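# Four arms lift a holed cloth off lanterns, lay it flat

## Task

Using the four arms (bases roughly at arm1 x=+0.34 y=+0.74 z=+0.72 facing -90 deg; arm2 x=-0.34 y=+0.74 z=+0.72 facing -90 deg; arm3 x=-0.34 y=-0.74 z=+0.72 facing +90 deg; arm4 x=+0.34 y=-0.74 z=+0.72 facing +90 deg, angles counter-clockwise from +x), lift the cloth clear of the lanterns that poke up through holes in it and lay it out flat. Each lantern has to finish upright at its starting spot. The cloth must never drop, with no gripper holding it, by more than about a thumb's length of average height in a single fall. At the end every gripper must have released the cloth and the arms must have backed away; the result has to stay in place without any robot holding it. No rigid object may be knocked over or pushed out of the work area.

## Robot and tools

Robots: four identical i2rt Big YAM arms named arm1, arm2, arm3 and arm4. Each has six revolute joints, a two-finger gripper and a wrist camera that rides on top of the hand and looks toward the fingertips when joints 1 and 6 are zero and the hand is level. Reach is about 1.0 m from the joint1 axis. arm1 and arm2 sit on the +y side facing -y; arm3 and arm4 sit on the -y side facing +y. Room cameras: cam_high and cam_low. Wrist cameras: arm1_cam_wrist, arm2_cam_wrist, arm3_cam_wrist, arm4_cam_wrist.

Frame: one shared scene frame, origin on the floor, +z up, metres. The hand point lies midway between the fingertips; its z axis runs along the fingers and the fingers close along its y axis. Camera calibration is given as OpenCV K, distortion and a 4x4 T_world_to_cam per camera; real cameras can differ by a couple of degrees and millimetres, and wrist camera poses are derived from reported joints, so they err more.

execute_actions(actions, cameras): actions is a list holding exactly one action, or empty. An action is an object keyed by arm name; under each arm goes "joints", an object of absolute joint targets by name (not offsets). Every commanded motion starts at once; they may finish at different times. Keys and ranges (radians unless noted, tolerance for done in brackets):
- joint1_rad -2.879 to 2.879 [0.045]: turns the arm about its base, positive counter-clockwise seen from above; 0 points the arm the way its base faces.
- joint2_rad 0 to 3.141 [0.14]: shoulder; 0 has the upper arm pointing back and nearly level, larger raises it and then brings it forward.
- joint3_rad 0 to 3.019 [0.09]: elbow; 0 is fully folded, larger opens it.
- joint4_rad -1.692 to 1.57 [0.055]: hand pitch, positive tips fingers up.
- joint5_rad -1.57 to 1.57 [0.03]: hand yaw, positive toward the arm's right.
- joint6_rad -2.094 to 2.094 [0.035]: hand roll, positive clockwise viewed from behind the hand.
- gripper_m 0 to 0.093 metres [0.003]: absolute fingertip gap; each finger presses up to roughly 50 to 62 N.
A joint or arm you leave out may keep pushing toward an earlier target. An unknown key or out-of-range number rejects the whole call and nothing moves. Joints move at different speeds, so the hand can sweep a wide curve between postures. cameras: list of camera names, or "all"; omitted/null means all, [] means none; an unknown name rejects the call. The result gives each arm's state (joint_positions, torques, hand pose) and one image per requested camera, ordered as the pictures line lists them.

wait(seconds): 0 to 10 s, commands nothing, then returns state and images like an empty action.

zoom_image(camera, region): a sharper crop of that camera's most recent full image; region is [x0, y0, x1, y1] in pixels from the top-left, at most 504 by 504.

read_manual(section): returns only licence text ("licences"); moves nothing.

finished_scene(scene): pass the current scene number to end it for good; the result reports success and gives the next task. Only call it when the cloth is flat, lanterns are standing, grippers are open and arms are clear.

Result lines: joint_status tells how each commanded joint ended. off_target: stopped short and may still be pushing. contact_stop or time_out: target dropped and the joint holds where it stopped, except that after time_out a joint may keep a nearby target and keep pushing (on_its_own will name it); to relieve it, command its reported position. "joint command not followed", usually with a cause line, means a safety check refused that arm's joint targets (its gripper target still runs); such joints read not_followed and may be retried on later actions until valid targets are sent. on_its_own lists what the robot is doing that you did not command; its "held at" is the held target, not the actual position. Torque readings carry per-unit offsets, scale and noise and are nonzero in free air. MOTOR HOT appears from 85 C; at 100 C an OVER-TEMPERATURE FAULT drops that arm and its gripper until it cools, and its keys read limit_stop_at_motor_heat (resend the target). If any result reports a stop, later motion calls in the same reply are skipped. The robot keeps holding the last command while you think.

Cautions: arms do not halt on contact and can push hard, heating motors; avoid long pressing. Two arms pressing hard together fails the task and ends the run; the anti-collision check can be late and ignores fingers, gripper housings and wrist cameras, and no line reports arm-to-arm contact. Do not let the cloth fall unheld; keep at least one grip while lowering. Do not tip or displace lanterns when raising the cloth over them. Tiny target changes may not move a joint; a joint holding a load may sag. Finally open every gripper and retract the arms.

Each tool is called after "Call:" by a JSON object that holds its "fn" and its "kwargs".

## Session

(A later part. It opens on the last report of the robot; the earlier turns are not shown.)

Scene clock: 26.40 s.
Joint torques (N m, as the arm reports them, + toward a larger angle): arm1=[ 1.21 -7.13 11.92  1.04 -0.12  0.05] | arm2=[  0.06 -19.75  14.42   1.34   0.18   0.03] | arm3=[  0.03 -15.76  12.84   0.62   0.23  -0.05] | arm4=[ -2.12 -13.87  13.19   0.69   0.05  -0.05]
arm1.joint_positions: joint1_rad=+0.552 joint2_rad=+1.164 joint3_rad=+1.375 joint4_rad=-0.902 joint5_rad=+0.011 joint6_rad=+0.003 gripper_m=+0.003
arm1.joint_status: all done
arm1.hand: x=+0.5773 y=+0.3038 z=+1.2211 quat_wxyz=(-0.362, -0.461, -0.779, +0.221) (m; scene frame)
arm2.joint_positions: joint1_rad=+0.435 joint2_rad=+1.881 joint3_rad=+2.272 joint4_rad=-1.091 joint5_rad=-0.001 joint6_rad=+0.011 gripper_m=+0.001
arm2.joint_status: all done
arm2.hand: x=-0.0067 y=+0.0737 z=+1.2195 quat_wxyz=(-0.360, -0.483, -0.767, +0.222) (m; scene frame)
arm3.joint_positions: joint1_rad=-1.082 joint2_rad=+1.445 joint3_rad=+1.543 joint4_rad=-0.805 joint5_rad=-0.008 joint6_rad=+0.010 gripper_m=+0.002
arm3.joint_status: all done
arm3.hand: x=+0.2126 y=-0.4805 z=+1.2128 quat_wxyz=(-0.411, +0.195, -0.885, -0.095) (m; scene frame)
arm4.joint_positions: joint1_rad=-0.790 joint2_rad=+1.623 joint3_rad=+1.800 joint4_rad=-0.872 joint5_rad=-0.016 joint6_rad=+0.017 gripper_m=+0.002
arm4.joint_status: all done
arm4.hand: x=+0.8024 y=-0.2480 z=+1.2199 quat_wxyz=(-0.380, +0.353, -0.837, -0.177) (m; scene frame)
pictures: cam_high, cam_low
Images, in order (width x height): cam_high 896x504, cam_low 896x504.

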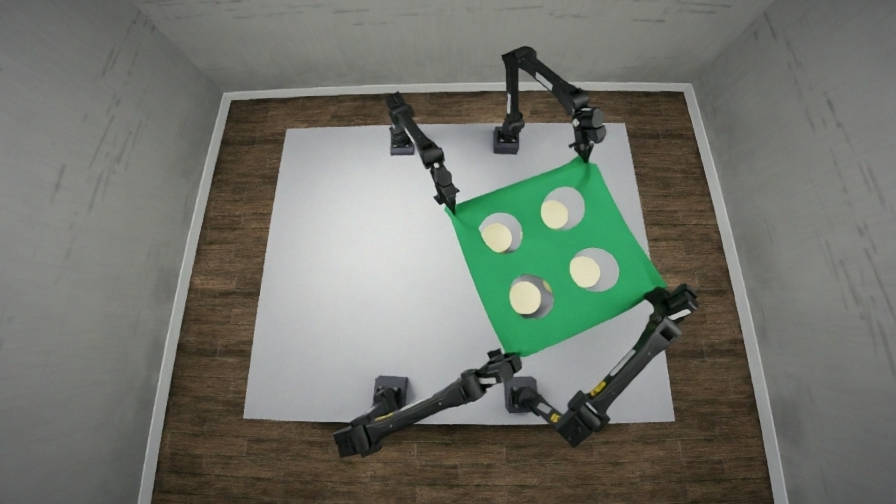

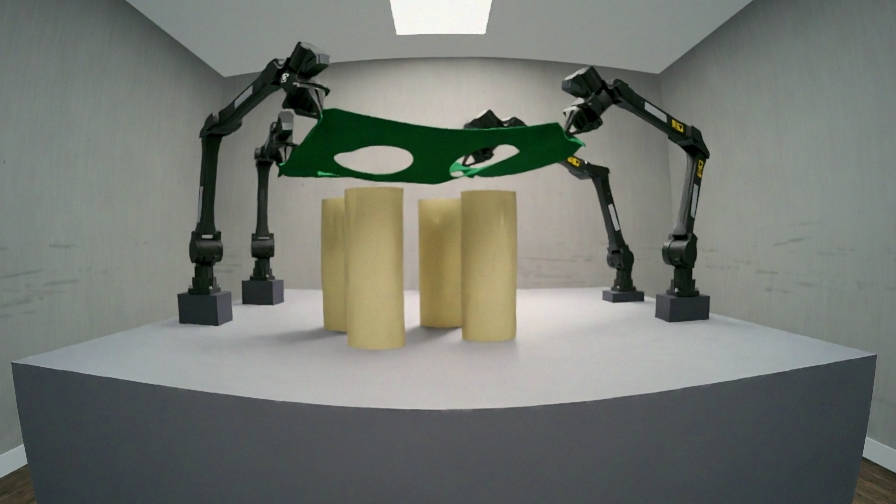

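Call:
{"fn": "execute_actions", "kwargs": {"actions": [{"arm1":{"joints":{"joint1_rad":0.026,"joint2_rad":0.997,"joint3_rad":1.41,"joint4_rad":-1.08}},"arm2":{"joints":{"joint1_rad":0.098,"joint2_rad":1.638,"joint3_rad":2.075,"joint4_rad":-1.11}},"arm3":{"joints":{"joint1_rad":-0.775,"joint2_rad":0.947,"joint3_rad":1.295,"joint4_rad":-1.024}},"arm4":{"joints":{"joint1_rad":-0.431,"joint2_rad":1.316,"joint3_rad":1.605,"joint4_rad":-0.965}}}], "cameras": ["cam_low"]}}

Call:
{"fn": "execute_actions", "kwargs": {"actions": [{"arm1":{"joints":{"joint1_rad":-0.525,"joint2_rad":1.144,"joint3_rad":1.505,"joint4_rad":-1.02}},"arm2":{"joints":{"joint1_rad":-0.287}},"arm3":{"joints":{"joint1_rad":-0.119,"joint2_rad":0.676,"joint3_rad":1.185,"joint4_rad":-1.186}},"arm4":{"joints":{"joint1_rad":0.037,"joint2_rad":1.251,"joint3_rad":1.55,"joint4_rad":-0.973}}}], "cameras": ["cam_low"]}}

Call:
{"fn": "execute_actions", "kwargs": {"actions": [{"arm1":{"joints":{"joint1_rad":-0.873,"joint2_rad":1.564,"joint3_rad":1.91,"joint4_rad":-1.0}},"arm2":{"joints":{"joint1_rad":-0.622,"joint2_rad":1.886,"joint3_rad":2.31,"joint4_rad":-1.09}},"arm3":{"joints":{"joint1_rad":0.628,"joint2_rad":0.843,"joint3_rad":1.25,"joint4_rad":-1.065}},"arm4":{"joints":{"joint1_rad":0.455,"joint2_rad":1.477,"joint3_rad":1.78,"joint4_rad":-0.96}}}], "cameras": ["cam_low","cam_high"]}}

Scene clock: 28.63 s.
Joint torques (N m, as the arm reports them, + toward a larger angle): arm1=[ 0.82 -4.63 11.56  0.83 -0.19  0.07] | arm2=[  0.46 -16.49  11.38   1.64   0.49   0.03] | arm3=[-0.23 -5.53  9.28  0.78  0.12 -0.05] | arm4=[-2.56 -9.18  9.81  0.78  0.2  -0.05]
arm1.joint_positions: joint1_rad=+0.025 joint2_rad=+1.000 joint3_rad=+1.375 joint4_rad=-1.059 joint5_rad=+0.013 joint6_rad=+0.003 gripper_m=+0.003
arm1.joint_status: all done
arm1.hand: x=+0.3273 y=+0.3194 z=+1.2646 quat_wxyz=(-0.295, -0.647, -0.631, +0.312) (m; scene frame)
arm2.joint_positions: joint1_rad=+0.100 joint2_rad=+1.638 joint3_rad=+2.068 joint4_rad=-1.107 joint5_rad=-0.009 joint6_rad=+0.011 gripper_m=+0.001
arm2.joint_status: all done
arm2.hand: x=-0.2536 y=+0.0920 z=+1.2708 quat_wxyz=(-0.328, -0.599, -0.673, +0.283) (m; scene frame)
arm3.joint_positions: joint1_rad=-0.764 joint2_rad=+0.944 joint3_rad=+1.293 joint4_rad=-1.012 joint5_rad=-0.004 joint6_rad=+0.010 gripper_m=+0.002
arm3.joint_status: all done
arm3.hand: x=-0.0423 y=-0.4597 z=+1.2743 quat_wxyz=(-0.410, +0.329, -0.835, -0.163) (m; scene frame)
arm4.joint_positions: joint1_rad=-0.419 joint2_rad=+1.314 joint3_rad=+1.600 joint4_rad=-0.954 joint5_rad=-0.019 joint6_rad=+0.017 gripper_m=+0.002
arm4.joint_status: all done
arm4.hand: x=+0.5466 y=-0.2270 z=+1.2772 quat_wxyz=(-0.350, +0.498, -0.752, -0.255) (m; scene frame)
pictures: cam_low
Images, in order (width x height): cam_low 896x504.

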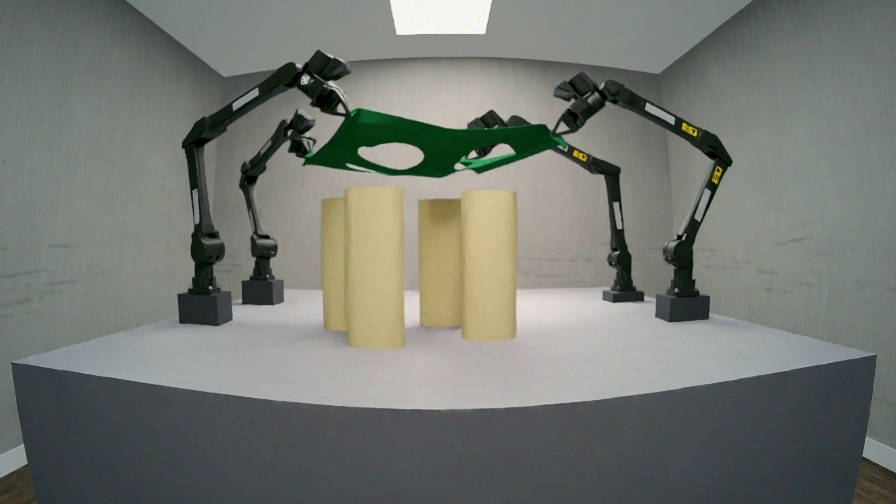

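Scene clock: 29.90 s.
Joint torques (N m, as the arm reports them, + toward a larger angle): arm1=[ 1.31 -7.93 12.06  2.04 -0.06  0.07] | arm2=[  0.05 -16.48  11.48   1.64   0.49   0.03] | arm3=[ 1.43 -0.6   9.91  0.6   0.1  -0.04] | arm4=[ -2.95 -10.25  10.04   0.77   0.15  -0.05]
arm1.joint_positions: joint1_rad=-0.531 joint2_rad=+1.158 joint3_rad=+1.466 joint4_rad=-1.030 joint5_rad=+0.010 joint6_rad=+0.003 gripper_m=+0.003
arm1.joint_status: all done
arm1.hand: x=+0.0746 y=+0.3375 z=+1.2537 quat_wxyz=(-0.191, -0.801, -0.433, +0.366) (m; scene frame)
arm2.joint_positions: joint1_rad=-0.278 joint2_rad=+1.638 joint3_rad=+2.068 joint4_rad=-1.107 joint5_rad=-0.010 joint6_rad=+0.011 gripper_m=+0.001
arm2.joint_status: all done
arm2.hand: x=-0.4989 y=+0.1081 z=+1.2711 quat_wxyz=(-0.270, -0.715, -0.549, +0.339) (m; scene frame)
arm3.joint_positions: joint1_rad=-0.125 joint2_rad=+0.672 joint3_rad=+1.168 joint4_rad=-1.169 joint5_rad=-0.003 joint6_rad=+0.010 gripper_m=+0.002
arm3.joint_status: all done
arm3.hand: x=-0.2869 y=-0.4478 z=+1.2636 quat_wxyz=(-0.333, +0.577, -0.692, -0.278) (m; scene frame)
arm4.joint_positions: joint1_rad=+0.053 joint2_rad=+1.273 joint3_rad=+1.543 joint4_rad=-0.962 joint5_rad=-0.018 joint6_rad=+0.017 gripper_m=+0.002
arm4.joint_status: all done
arm4.hand: x=+0.2934 y=-0.2071 z=+1.2678 quat_wxyz=(-0.274, +0.662, -0.618, -0.323) (m; scene frame)
pictures: cam_low
Images, in order (width x height): cam_low 896x504.

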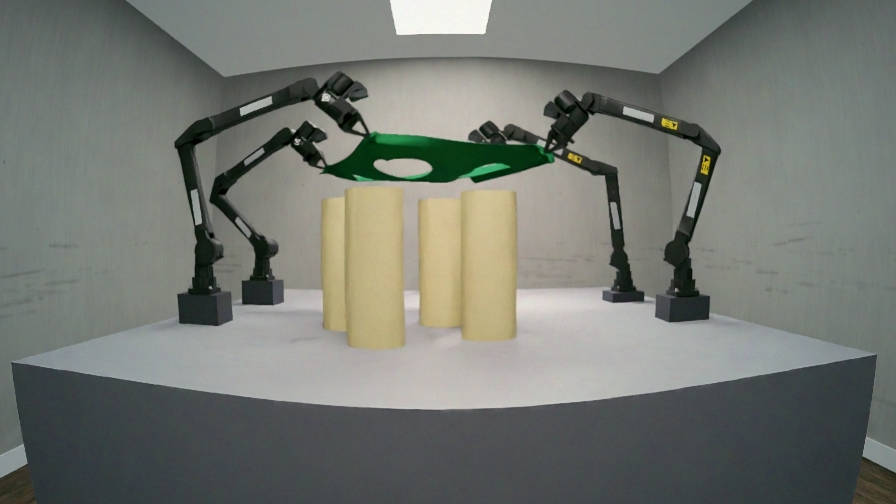

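Scene clock: 31.43 s.
Joint torques (N m, as the arm reports them, + toward a larger angle): arm1=[  0.26 -14.48  12.6    1.62   0.13   0.06] | arm2=[ -0.41 -20.53  15.89   2.42   0.51   0.04] | arm3=[ 1.73 -6.2  12.95  2.25 -0.12 -0.04] | arm4=[ -2.5  -14.66  14.17   1.13   0.03  -0.05]
arm1.joint_positions: joint1_rad=-0.869 joint2_rad=+1.571 joint3_rad=+1.865 joint4_rad=-1.000 joint5_rad=+0.005 joint6_rad=+0.003 gripper_m=+0.003
arm1.joint_status: all done
arm1.hand: x=-0.1714 y=+0.3474 z=+1.2568 quat_wxyz=(-0.132, -0.859, -0.292, +0.399) (m; scene frame)
arm2.joint_positions: joint1_rad=-0.608 joint2_rad=+1.889 joint3_rad=+2.253 joint4_rad=-1.106 joint5_rad=-0.011 joint6_rad=+0.010 gripper_m=+0.001
arm2.joint_status: all done
arm2.hand: x=-0.7439 y=+0.1211 z=+1.2016 quat_wxyz=(-0.197, -0.807, -0.430, +0.353) (m; scene frame)
arm3.joint_positions: joint1_rad=+0.619 joint2_rad=+0.861 joint3_rad=+1.197 joint4_rad=-1.087 joint5_rad=+0.003 joint6_rad=+0.010 gripper_m=+0.002
arm3.joint_status: all done
arm3.hand: x=-0.5351 y=-0.4292 z=+1.2339 quat_wxyz=(-0.192, +0.803, -0.445, -0.346) (m; scene frame)
arm4.joint_positions: joint1_rad=+0.467 joint2_rad=+1.507 joint3_rad=+1.720 joint4_rad=-0.962 joint5_rad=-0.016 joint6_rad=+0.017 gripper_m=+0.002
arm4.joint_status: all done
arm4.hand: x=+0.0427 y=-0.1953 z=+1.2397 quat_wxyz=(-0.191, +0.784, -0.475, -0.352) (m; scene frame)
pictures: cam_high, cam_low
Images, in order (width x height): cam_high 896x504, cam_low 896x504.

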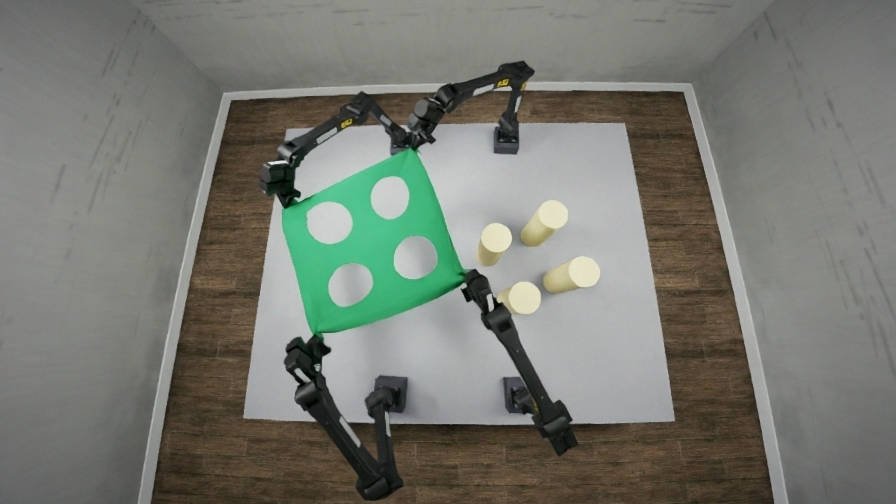

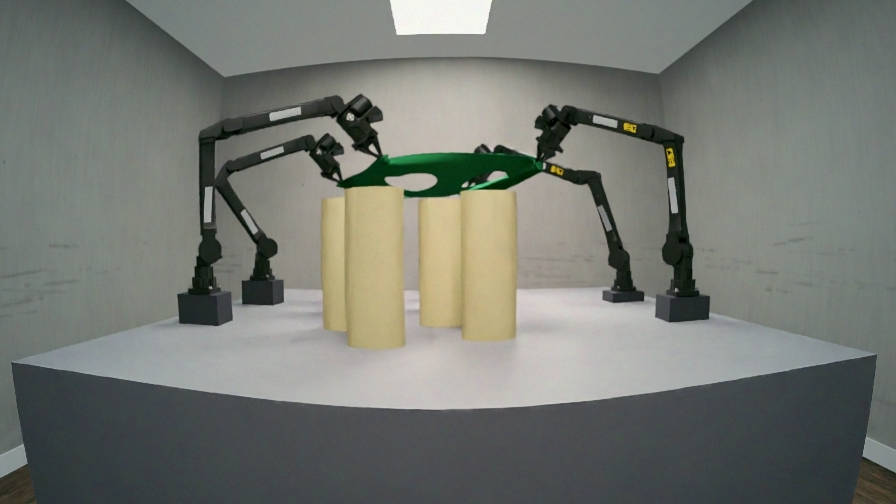

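Call:
{"fn": "execute_actions", "kwargs": {"actions": [{"arm1":{"joints":{"joint6_rad":-0.7,"joint2_rad":1.643,"joint3_rad":1.385,"joint4_rad":-0.62}},"arm2":{"joints":{"joint6_rad":-0.5,"joint2_rad":1.911,"joint3_rad":1.84,"joint4_rad":-0.8}},"arm3":{"joints":{"joint6_rad":0.85,"joint2_rad":0.903,"joint3_rad":0.66,"joint4_rad":-0.63}},"arm4":{"joints":{"joint6_rad":0.6,"joint2_rad":1.57,"joint3_rad":1.275,"joint4_rad":-0.57}}}], "cameras": []}}

Call:
{"fn": "execute_actions", "kwargs": {"actions": [{"arm1":{"joints":{"joint6_rad":-1.4,"joint2_rad":2.08,"joint3_rad":1.47,"joint4_rad":-0.657}},"arm2":{"joints":{"joint1_rad":-0.635,"joint6_rad":-1.0,"joint2_rad":2.29,"joint3_rad":1.96,"joint4_rad":-0.924}},"arm3":{"joints":{"joint1_rad":0.65,"joint6_rad":1.7,"joint2_rad":1.63,"joint3_rad":0.575,"joint4_rad":-0.22}},"arm4":{"joints":{"joint1_rad":0.44,"joint6_rad":1.25,"joint2_rad":2.04,"joint3_rad":1.36,"joint4_rad":-0.585}}}], "cameras": ["cam_low","cam_high"]}}

Scene clock: 33.73 s.
Joint torques (N m, as the arm reports them, + toward a larger angle): arm1=[  0.51 -15.18   8.84   1.88   0.17  -0.03] | arm2=[ -0.54 -21.74  13.74   2.35   0.37   0.03] | arm3=[ 1.86 -5.17  9.34  1.99 -0.06  0.02] | arm4=[ -2.57 -15.23  10.03   1.4    0.08  -0.02]
arm1.joint_positions: joint1_rad=-0.869 joint2_rad=+1.650 joint3_rad=+1.385 joint4_rad=-0.632 joint5_rad=+0.003 joint6_rad=-0.686 gripper_m=+0.003
arm1.joint_status: all done
arm1.hand: x=-0.1718 y=+0.3482 z=+1.0070 quat_wxyz=(+0.008, -0.738, -0.588, +0.332) (m; scene frame)
arm2.joint_positions: joint1_rad=-0.608 joint2_rad=+1.919 joint3_rad=+1.813 joint4_rad=-0.820 joint5_rad=-0.007 joint6_rad=-0.493 gripper_m=+0.001
arm2.joint_status: all done
arm2.hand: x=-0.7445 y=+0.1213 z=+0.9895 quat_wxyz=(-0.081, -0.700, -0.639, +0.308) (m; scene frame)
arm3.joint_positions: joint1_rad=+0.619 joint2_rad=+0.905 joint3_rad=+0.655 joint4_rad=-0.650 joint5_rad=+0.003 joint6_rad=+0.838 gripper_m=+0.002
arm3.joint_status: all done
arm3.hand: x=-0.5316 y=-0.4319 z=+0.9971 quat_wxyz=(-0.031, +0.572, -0.752, -0.325) (m; scene frame)
arm4.joint_positions: joint1_rad=+0.467 joint2_rad=+1.594 joint3_rad=+1.263 joint4_rad=-0.587 joint5_rad=-0.016 joint6_rad=+0.594 gripper_m=+0.002
arm4.joint_status: all done
arm4.hand: x=+0.0446 y=-0.2048 z=+1.0012 quat_wxyz=(-0.063, +0.637, -0.701, -0.315) (m; scene frame)
pictures: none
No camera images: the call's "cameras" was empty. Leave "cameras" out to get every camera's image.

Scene clock: 35.50 s.
Joint torques (N m, as the arm reports them, + toward a larger angle): arm1=[  0.55 -17.83   8.21   0.17   0.12  -0.03] | arm2=[ -1.02 -22.79  11.42   0.76   0.14  -0.01] | arm3=[  1.54 -10.2    4.76   1.13   0.     0.09] | arm4=[ -2.39 -18.46   8.34   0.4    0.13   0.  ]
arm1.joint_positions: joint1_rad=-0.869 joint2_rad=+2.067 joint3_rad=+1.457 joint4_rad=-0.643 joint5_rad=+0.003 joint6_rad=-1.385 gripper_m=+0.003
arm1.joint_status: all done
arm1.hand: x=-0.1814 y=+0.3421 z=+0.7759 quat_wxyz=(+0.061, -0.515, -0.842, +0.149) (m; scene frame)
arm2.joint_positions: joint1_rad=-0.618 joint2_rad=+2.276 joint3_rad=+1.945 joint4_rad=-0.919 joint5_rad=-0.002 joint6_rad=-0.990 gripper_m=+0.001
arm2.joint_status: all done
arm2.hand: x=-0.7607 y=+0.1133 z=+0.7800 quat_wxyz=(+0.000, -0.548, -0.821, +0.161) (m; scene frame)
arm3.joint_positions: joint1_rad=+0.642 joint2_rad=+1.619 joint3_rad=+0.575 joint4_rad=-0.240 joint5_rad=+0.002 joint6_rad=+1.687 gripper_m=+0.002
arm3.joint_status: all done
arm3.hand: x=-0.5391 y=-0.4328 z=+0.7527 quat_wxyz=(+0.044, +0.233, -0.962, -0.132) (m; scene frame)
arm4.joint_positions: joint1_rad=+0.451 joint2_rad=+2.055 joint3_rad=+1.343 joint4_rad=-0.587 joint5_rad=-0.016 joint6_rad=+1.242 gripper_m=+0.002
arm4.joint_status: all done
arm4.hand: x=+0.0485 y=-0.1975 z=+0.7609 quat_wxyz=(+0.024, +0.390, -0.910, -0.135) (m; scene frame)
pictures: cam_high, cam_low
Images, in order (width x height): cam_high 896x504, cam_low 896x504.

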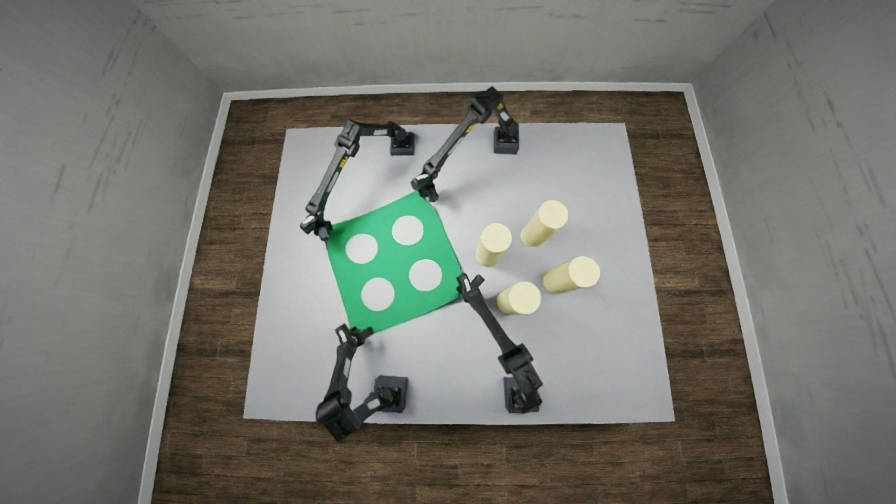

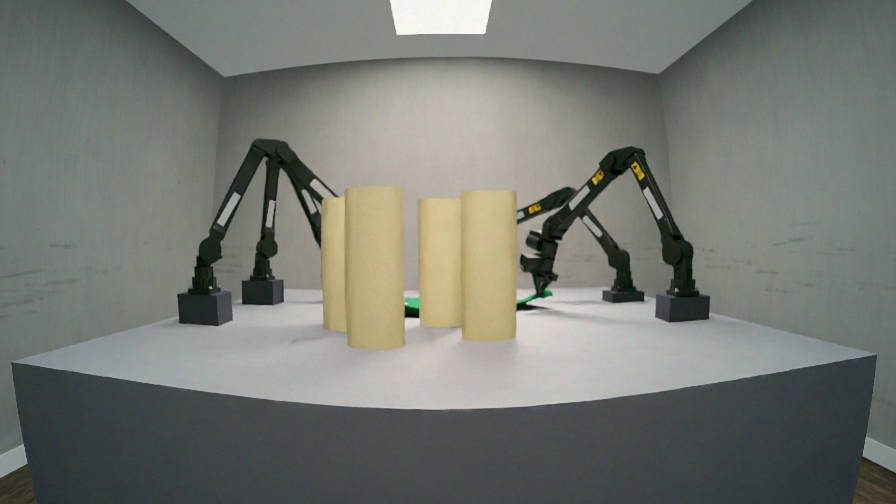

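Call:
{"fn": "execute_actions", "kwargs": {"actions": [{"arm1":{"joints":{"joint2_rad":2.13,"joint1_rad":-0.85}},"arm2":{"joints":{"joint2_rad":2.33}},"arm4":{"joints":{"joint2_rad":2.08}}}], "cameras": []}}

Call:
{"fn": "execute_actions", "kwargs": {"actions": [{"arm1":{"joints":{"gripper_m":0.06}},"arm2":{"joints":{"gripper_m":0.06}},"arm3":{"joints":{"gripper_m":0.06}},"arm4":{"joints":{"gripper_m":0.06}}}], "cameras": []}}

Call:
{"fn": "execute_actions", "kwargs": {"actions": [{"arm1":{"joints":{"joint2_rad":0.9,"joint6_rad":0}},"arm2":{"joints":{"joint2_rad":1.2,"joint6_rad":0}},"arm3":{"joints":{"joint2_rad":0.8,"joint6_rad":0}},"arm4":{"joints":{"joint2_rad":0.9,"joint6_rad":0}}}], "cameras": ["cam_low","cam_high"]}}

Call:
{"fn": "zoom_image", "kwargs": {"camera": "cam_high", "region": [280,160,520,360]}}

Scene clock: 36.50 s.
Joint torques (N m, as the arm reports them, + toward a larger angle): arm1=[  1.74 -18.14   7.9    0.22   0.12  -0.06] | arm2=[ -0.67 -23.48  11.51   0.72   0.14  -0.01] | arm3=[  1.6  -10.11   4.79   1.19   0.     0.06] | arm4=[ -2.4  -16.28   8.23   0.38   0.13   0.  ]
arm1.joint_positions: joint1_rad=-0.858 joint2_rad=+2.114 joint3_rad=+1.457 joint4_rad=-0.643 joint5_rad=+0.003 joint6_rad=-1.385 gripper_m=+0.003
arm1.joint_status: all done
arm1.hand: x=-0.1711 y=+0.3416 z=+0.7463 quat_wxyz=(+0.052, -0.512, -0.848, +0.127) (m; scene frame)
arm2.joint_positions: joint1_rad=-0.619 joint2_rad=+2.322 joint3_rad=+1.945 joint4_rad=-0.919 joint5_rad=-0.002 joint6_rad=-0.990 gripper_m=+0.001
arm2.joint_status: all done
arm2.hand: x=-0.7576 y=+0.1183 z=+0.7467 quat_wxyz=(+0.000, -0.550, -0.824, +0.138) (m; scene frame)
arm3.joint_positions: joint1_rad=+0.642 joint2_rad=+1.619 joint3_rad=+0.575 joint4_rad=-0.240 joint5_rad=+0.002 joint6_rad=+1.688 gripper_m=+0.002
arm3.joint_status: not commanded
arm3.hand: x=-0.5391 y=-0.4328 z=+0.7527 quat_wxyz=(+0.044, +0.232, -0.963, -0.132) (m; scene frame)
arm4.joint_positions: joint1_rad=+0.451 joint2_rad=+2.068 joint3_rad=+1.343 joint4_rad=-0.587 joint5_rad=-0.016 joint6_rad=+1.243 gripper_m=+0.002
arm4.joint_status: all done
arm4.hand: x=+0.0496 y=-0.1998 z=+0.7530 quat_wxyz=(+0.024, +0.391, -0.911, -0.128) (m; scene frame)
pictures: none
No camera images: the call's "cameras" was empty. Leave "cameras" out to get every camera's image.

Scene clock: 37.13 s.
Joint torques (N m, as the arm reports them, + toward a larger angle): arm1=[  1.61 -17.82   7.81   0.23   0.09  -0.05] | arm2=[  0.45 -23.23  11.28   0.65   0.1   -0.01] | arm3=[  1.48 -10.05   4.78   1.21   0.     0.05] | arm4=[ -2.21 -16.47   8.29   0.37   0.13   0.  ]
arm1.joint_positions: joint1_rad=-0.858 joint2_rad=+2.114 joint3_rad=+1.457 joint4_rad=-0.643 joint5_rad=+0.003 joint6_rad=-1.385 gripper_m=+0.060
arm1.joint_status: all done
arm1.hand: x=-0.1711 y=+0.3416 z=+0.7463 quat_wxyz=(+0.052, -0.512, -0.848, +0.127) (m; scene frame)
arm2.joint_positions: joint1_rad=-0.624 joint2_rad=+2.320 joint3_rad=+1.945 joint4_rad=-0.919 joint5_rad=-0.001 joint6_rad=-0.991 gripper_m=+0.060
arm2.joint_status: all done
arm2.hand: x=-0.7614 y=+0.1206 z=+0.7479 quat_wxyz=(+0.001, -0.552, -0.822, +0.139) (m; scene frame)
arm3.joint_positions: joint1_rad=+0.642 joint2_rad=+1.619 joint3_rad=+0.575 joint4_rad=-0.240 joint5_rad=+0.002 joint6_rad=+1.688 gripper_m=+0.060
arm3.joint_status: all done
arm3.hand: x=-0.5391 y=-0.4328 z=+0.7527 quat_wxyz=(+0.044, +0.232, -0.963, -0.132) (m; scene frame)
arm4.joint_positions: joint1_rad=+0.449 joint2_rad=+2.068 joint3_rad=+1.343 joint4_rad=-0.587 joint5_rad=-0.016 joint6_rad=+1.243 gripper_m=+0.060
arm4.joint_status: all done
arm4.hand: x=+0.0508 y=-0.1991 z=+0.7530 quat_wxyz=(+0.024, +0.389, -0.912, -0.128) (m; scene frame)
pictures: none
No camera images: the call's "cameras" was empty. Leave "cameras" out to get every camera's image.

Scene clock: 39.47 s.
Joint torques (N m, as the arm reports them, + toward a larger angle): arm1=[ 1.72 -2.35  8.67  1.39  0.21  0.22] | arm2=[-0.17 -7.66 10.25  1.8   0.18  0.15] | arm3=[ 1.62 -4.57  9.64  2.47 -0.08 -0.16] | arm4=[-2.41 -1.82 10.38  1.36  0.03 -0.11]
arm1.joint_positions: joint1_rad=-0.858 joint2_rad=+0.900 joint3_rad=+1.466 joint4_rad=-0.644 joint5_rad=+0.003 joint6_rad=-0.016 gripper_m=+0.060
arm1.joint_status: all done
arm1.hand: x=+0.0190 y=+0.4875 z=+1.4510 quat_wxyz=(-0.215, -0.690, -0.247, +0.645) (m; scene frame)
arm2.joint_positions: joint1_rad=-0.624 joint2_rad=+1.199 joint3_rad=+1.946 joint4_rad=-0.920 joint5_rad=-0.001 joint6_rad=-0.009 gripper_m=+0.060
arm2.joint_status: all done
arm2.hand: x=-0.6006 y=+0.3544 z=+1.4871 quat_wxyz=(-0.298, -0.675, -0.359, +0.571) (m; scene frame)
arm3.joint_positions: joint1_rad=+0.642 joint2_rad=+0.805 joint3_rad=+0.571 joint4_rad=-0.240 joint5_rad=+0.002 joint6_rad=+0.013 gripper_m=+0.060
arm3.joint_status: all done
arm3.hand: x=-0.5583 y=-0.4077 z=+1.0635 quat_wxyz=(-0.245, +0.752, -0.407, -0.458) (m; scene frame)
arm4.joint_positions: joint1_rad=+0.449 joint2_rad=+0.895 joint3_rad=+1.344 joint4_rad=-0.587 joint5_rad=-0.016 joint6_rad=+0.008 gripper_m=+0.060
arm4.joint_status: all done
arm4.hand: x=+0.1436 y=-0.3605 z=+1.4132 quat_wxyz=(-0.330, +0.643, -0.393, -0.568) (m; scene frame)
pictures: cam_high, cam_low
Images, in order (width x height): cam_high 896x504, cam_low 896x504.

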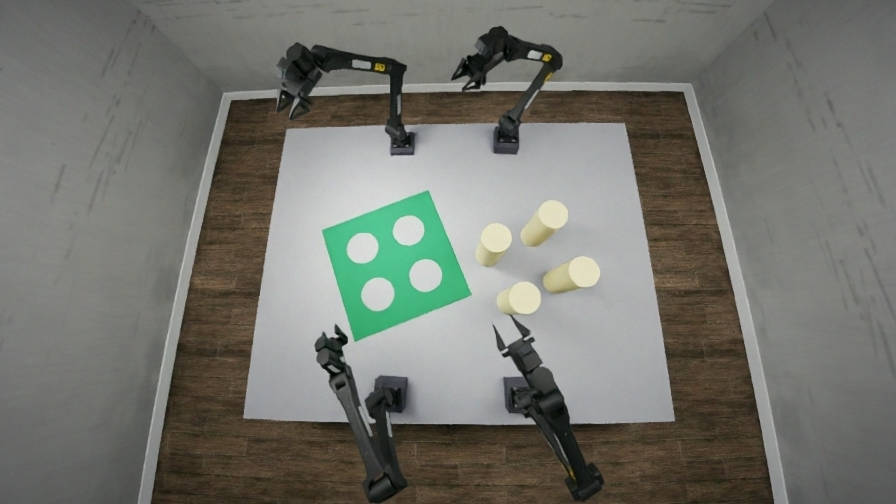

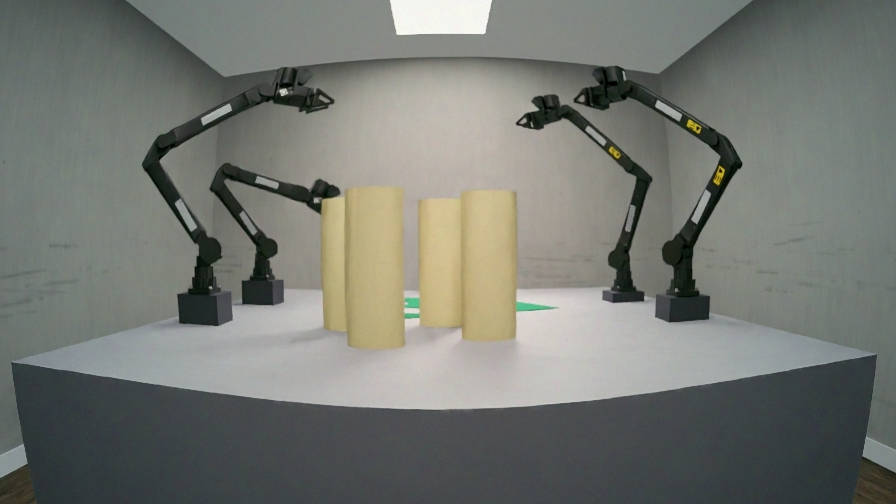

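Region (280, 160, 520, 360) of cam_high's 896x504 image, scaled by 2.100, with more detail than that image has.

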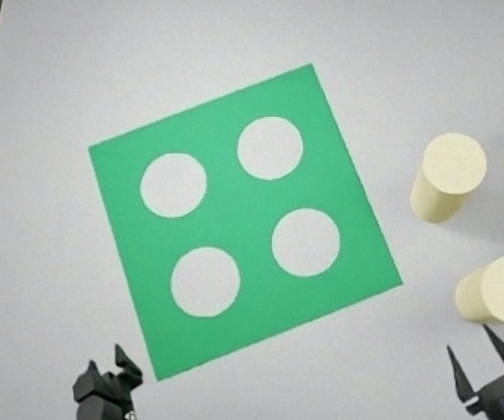

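Call:
{"fn": "finished_scene", "kwargs": {"scene": 1}}

The scene is finished: the task was done.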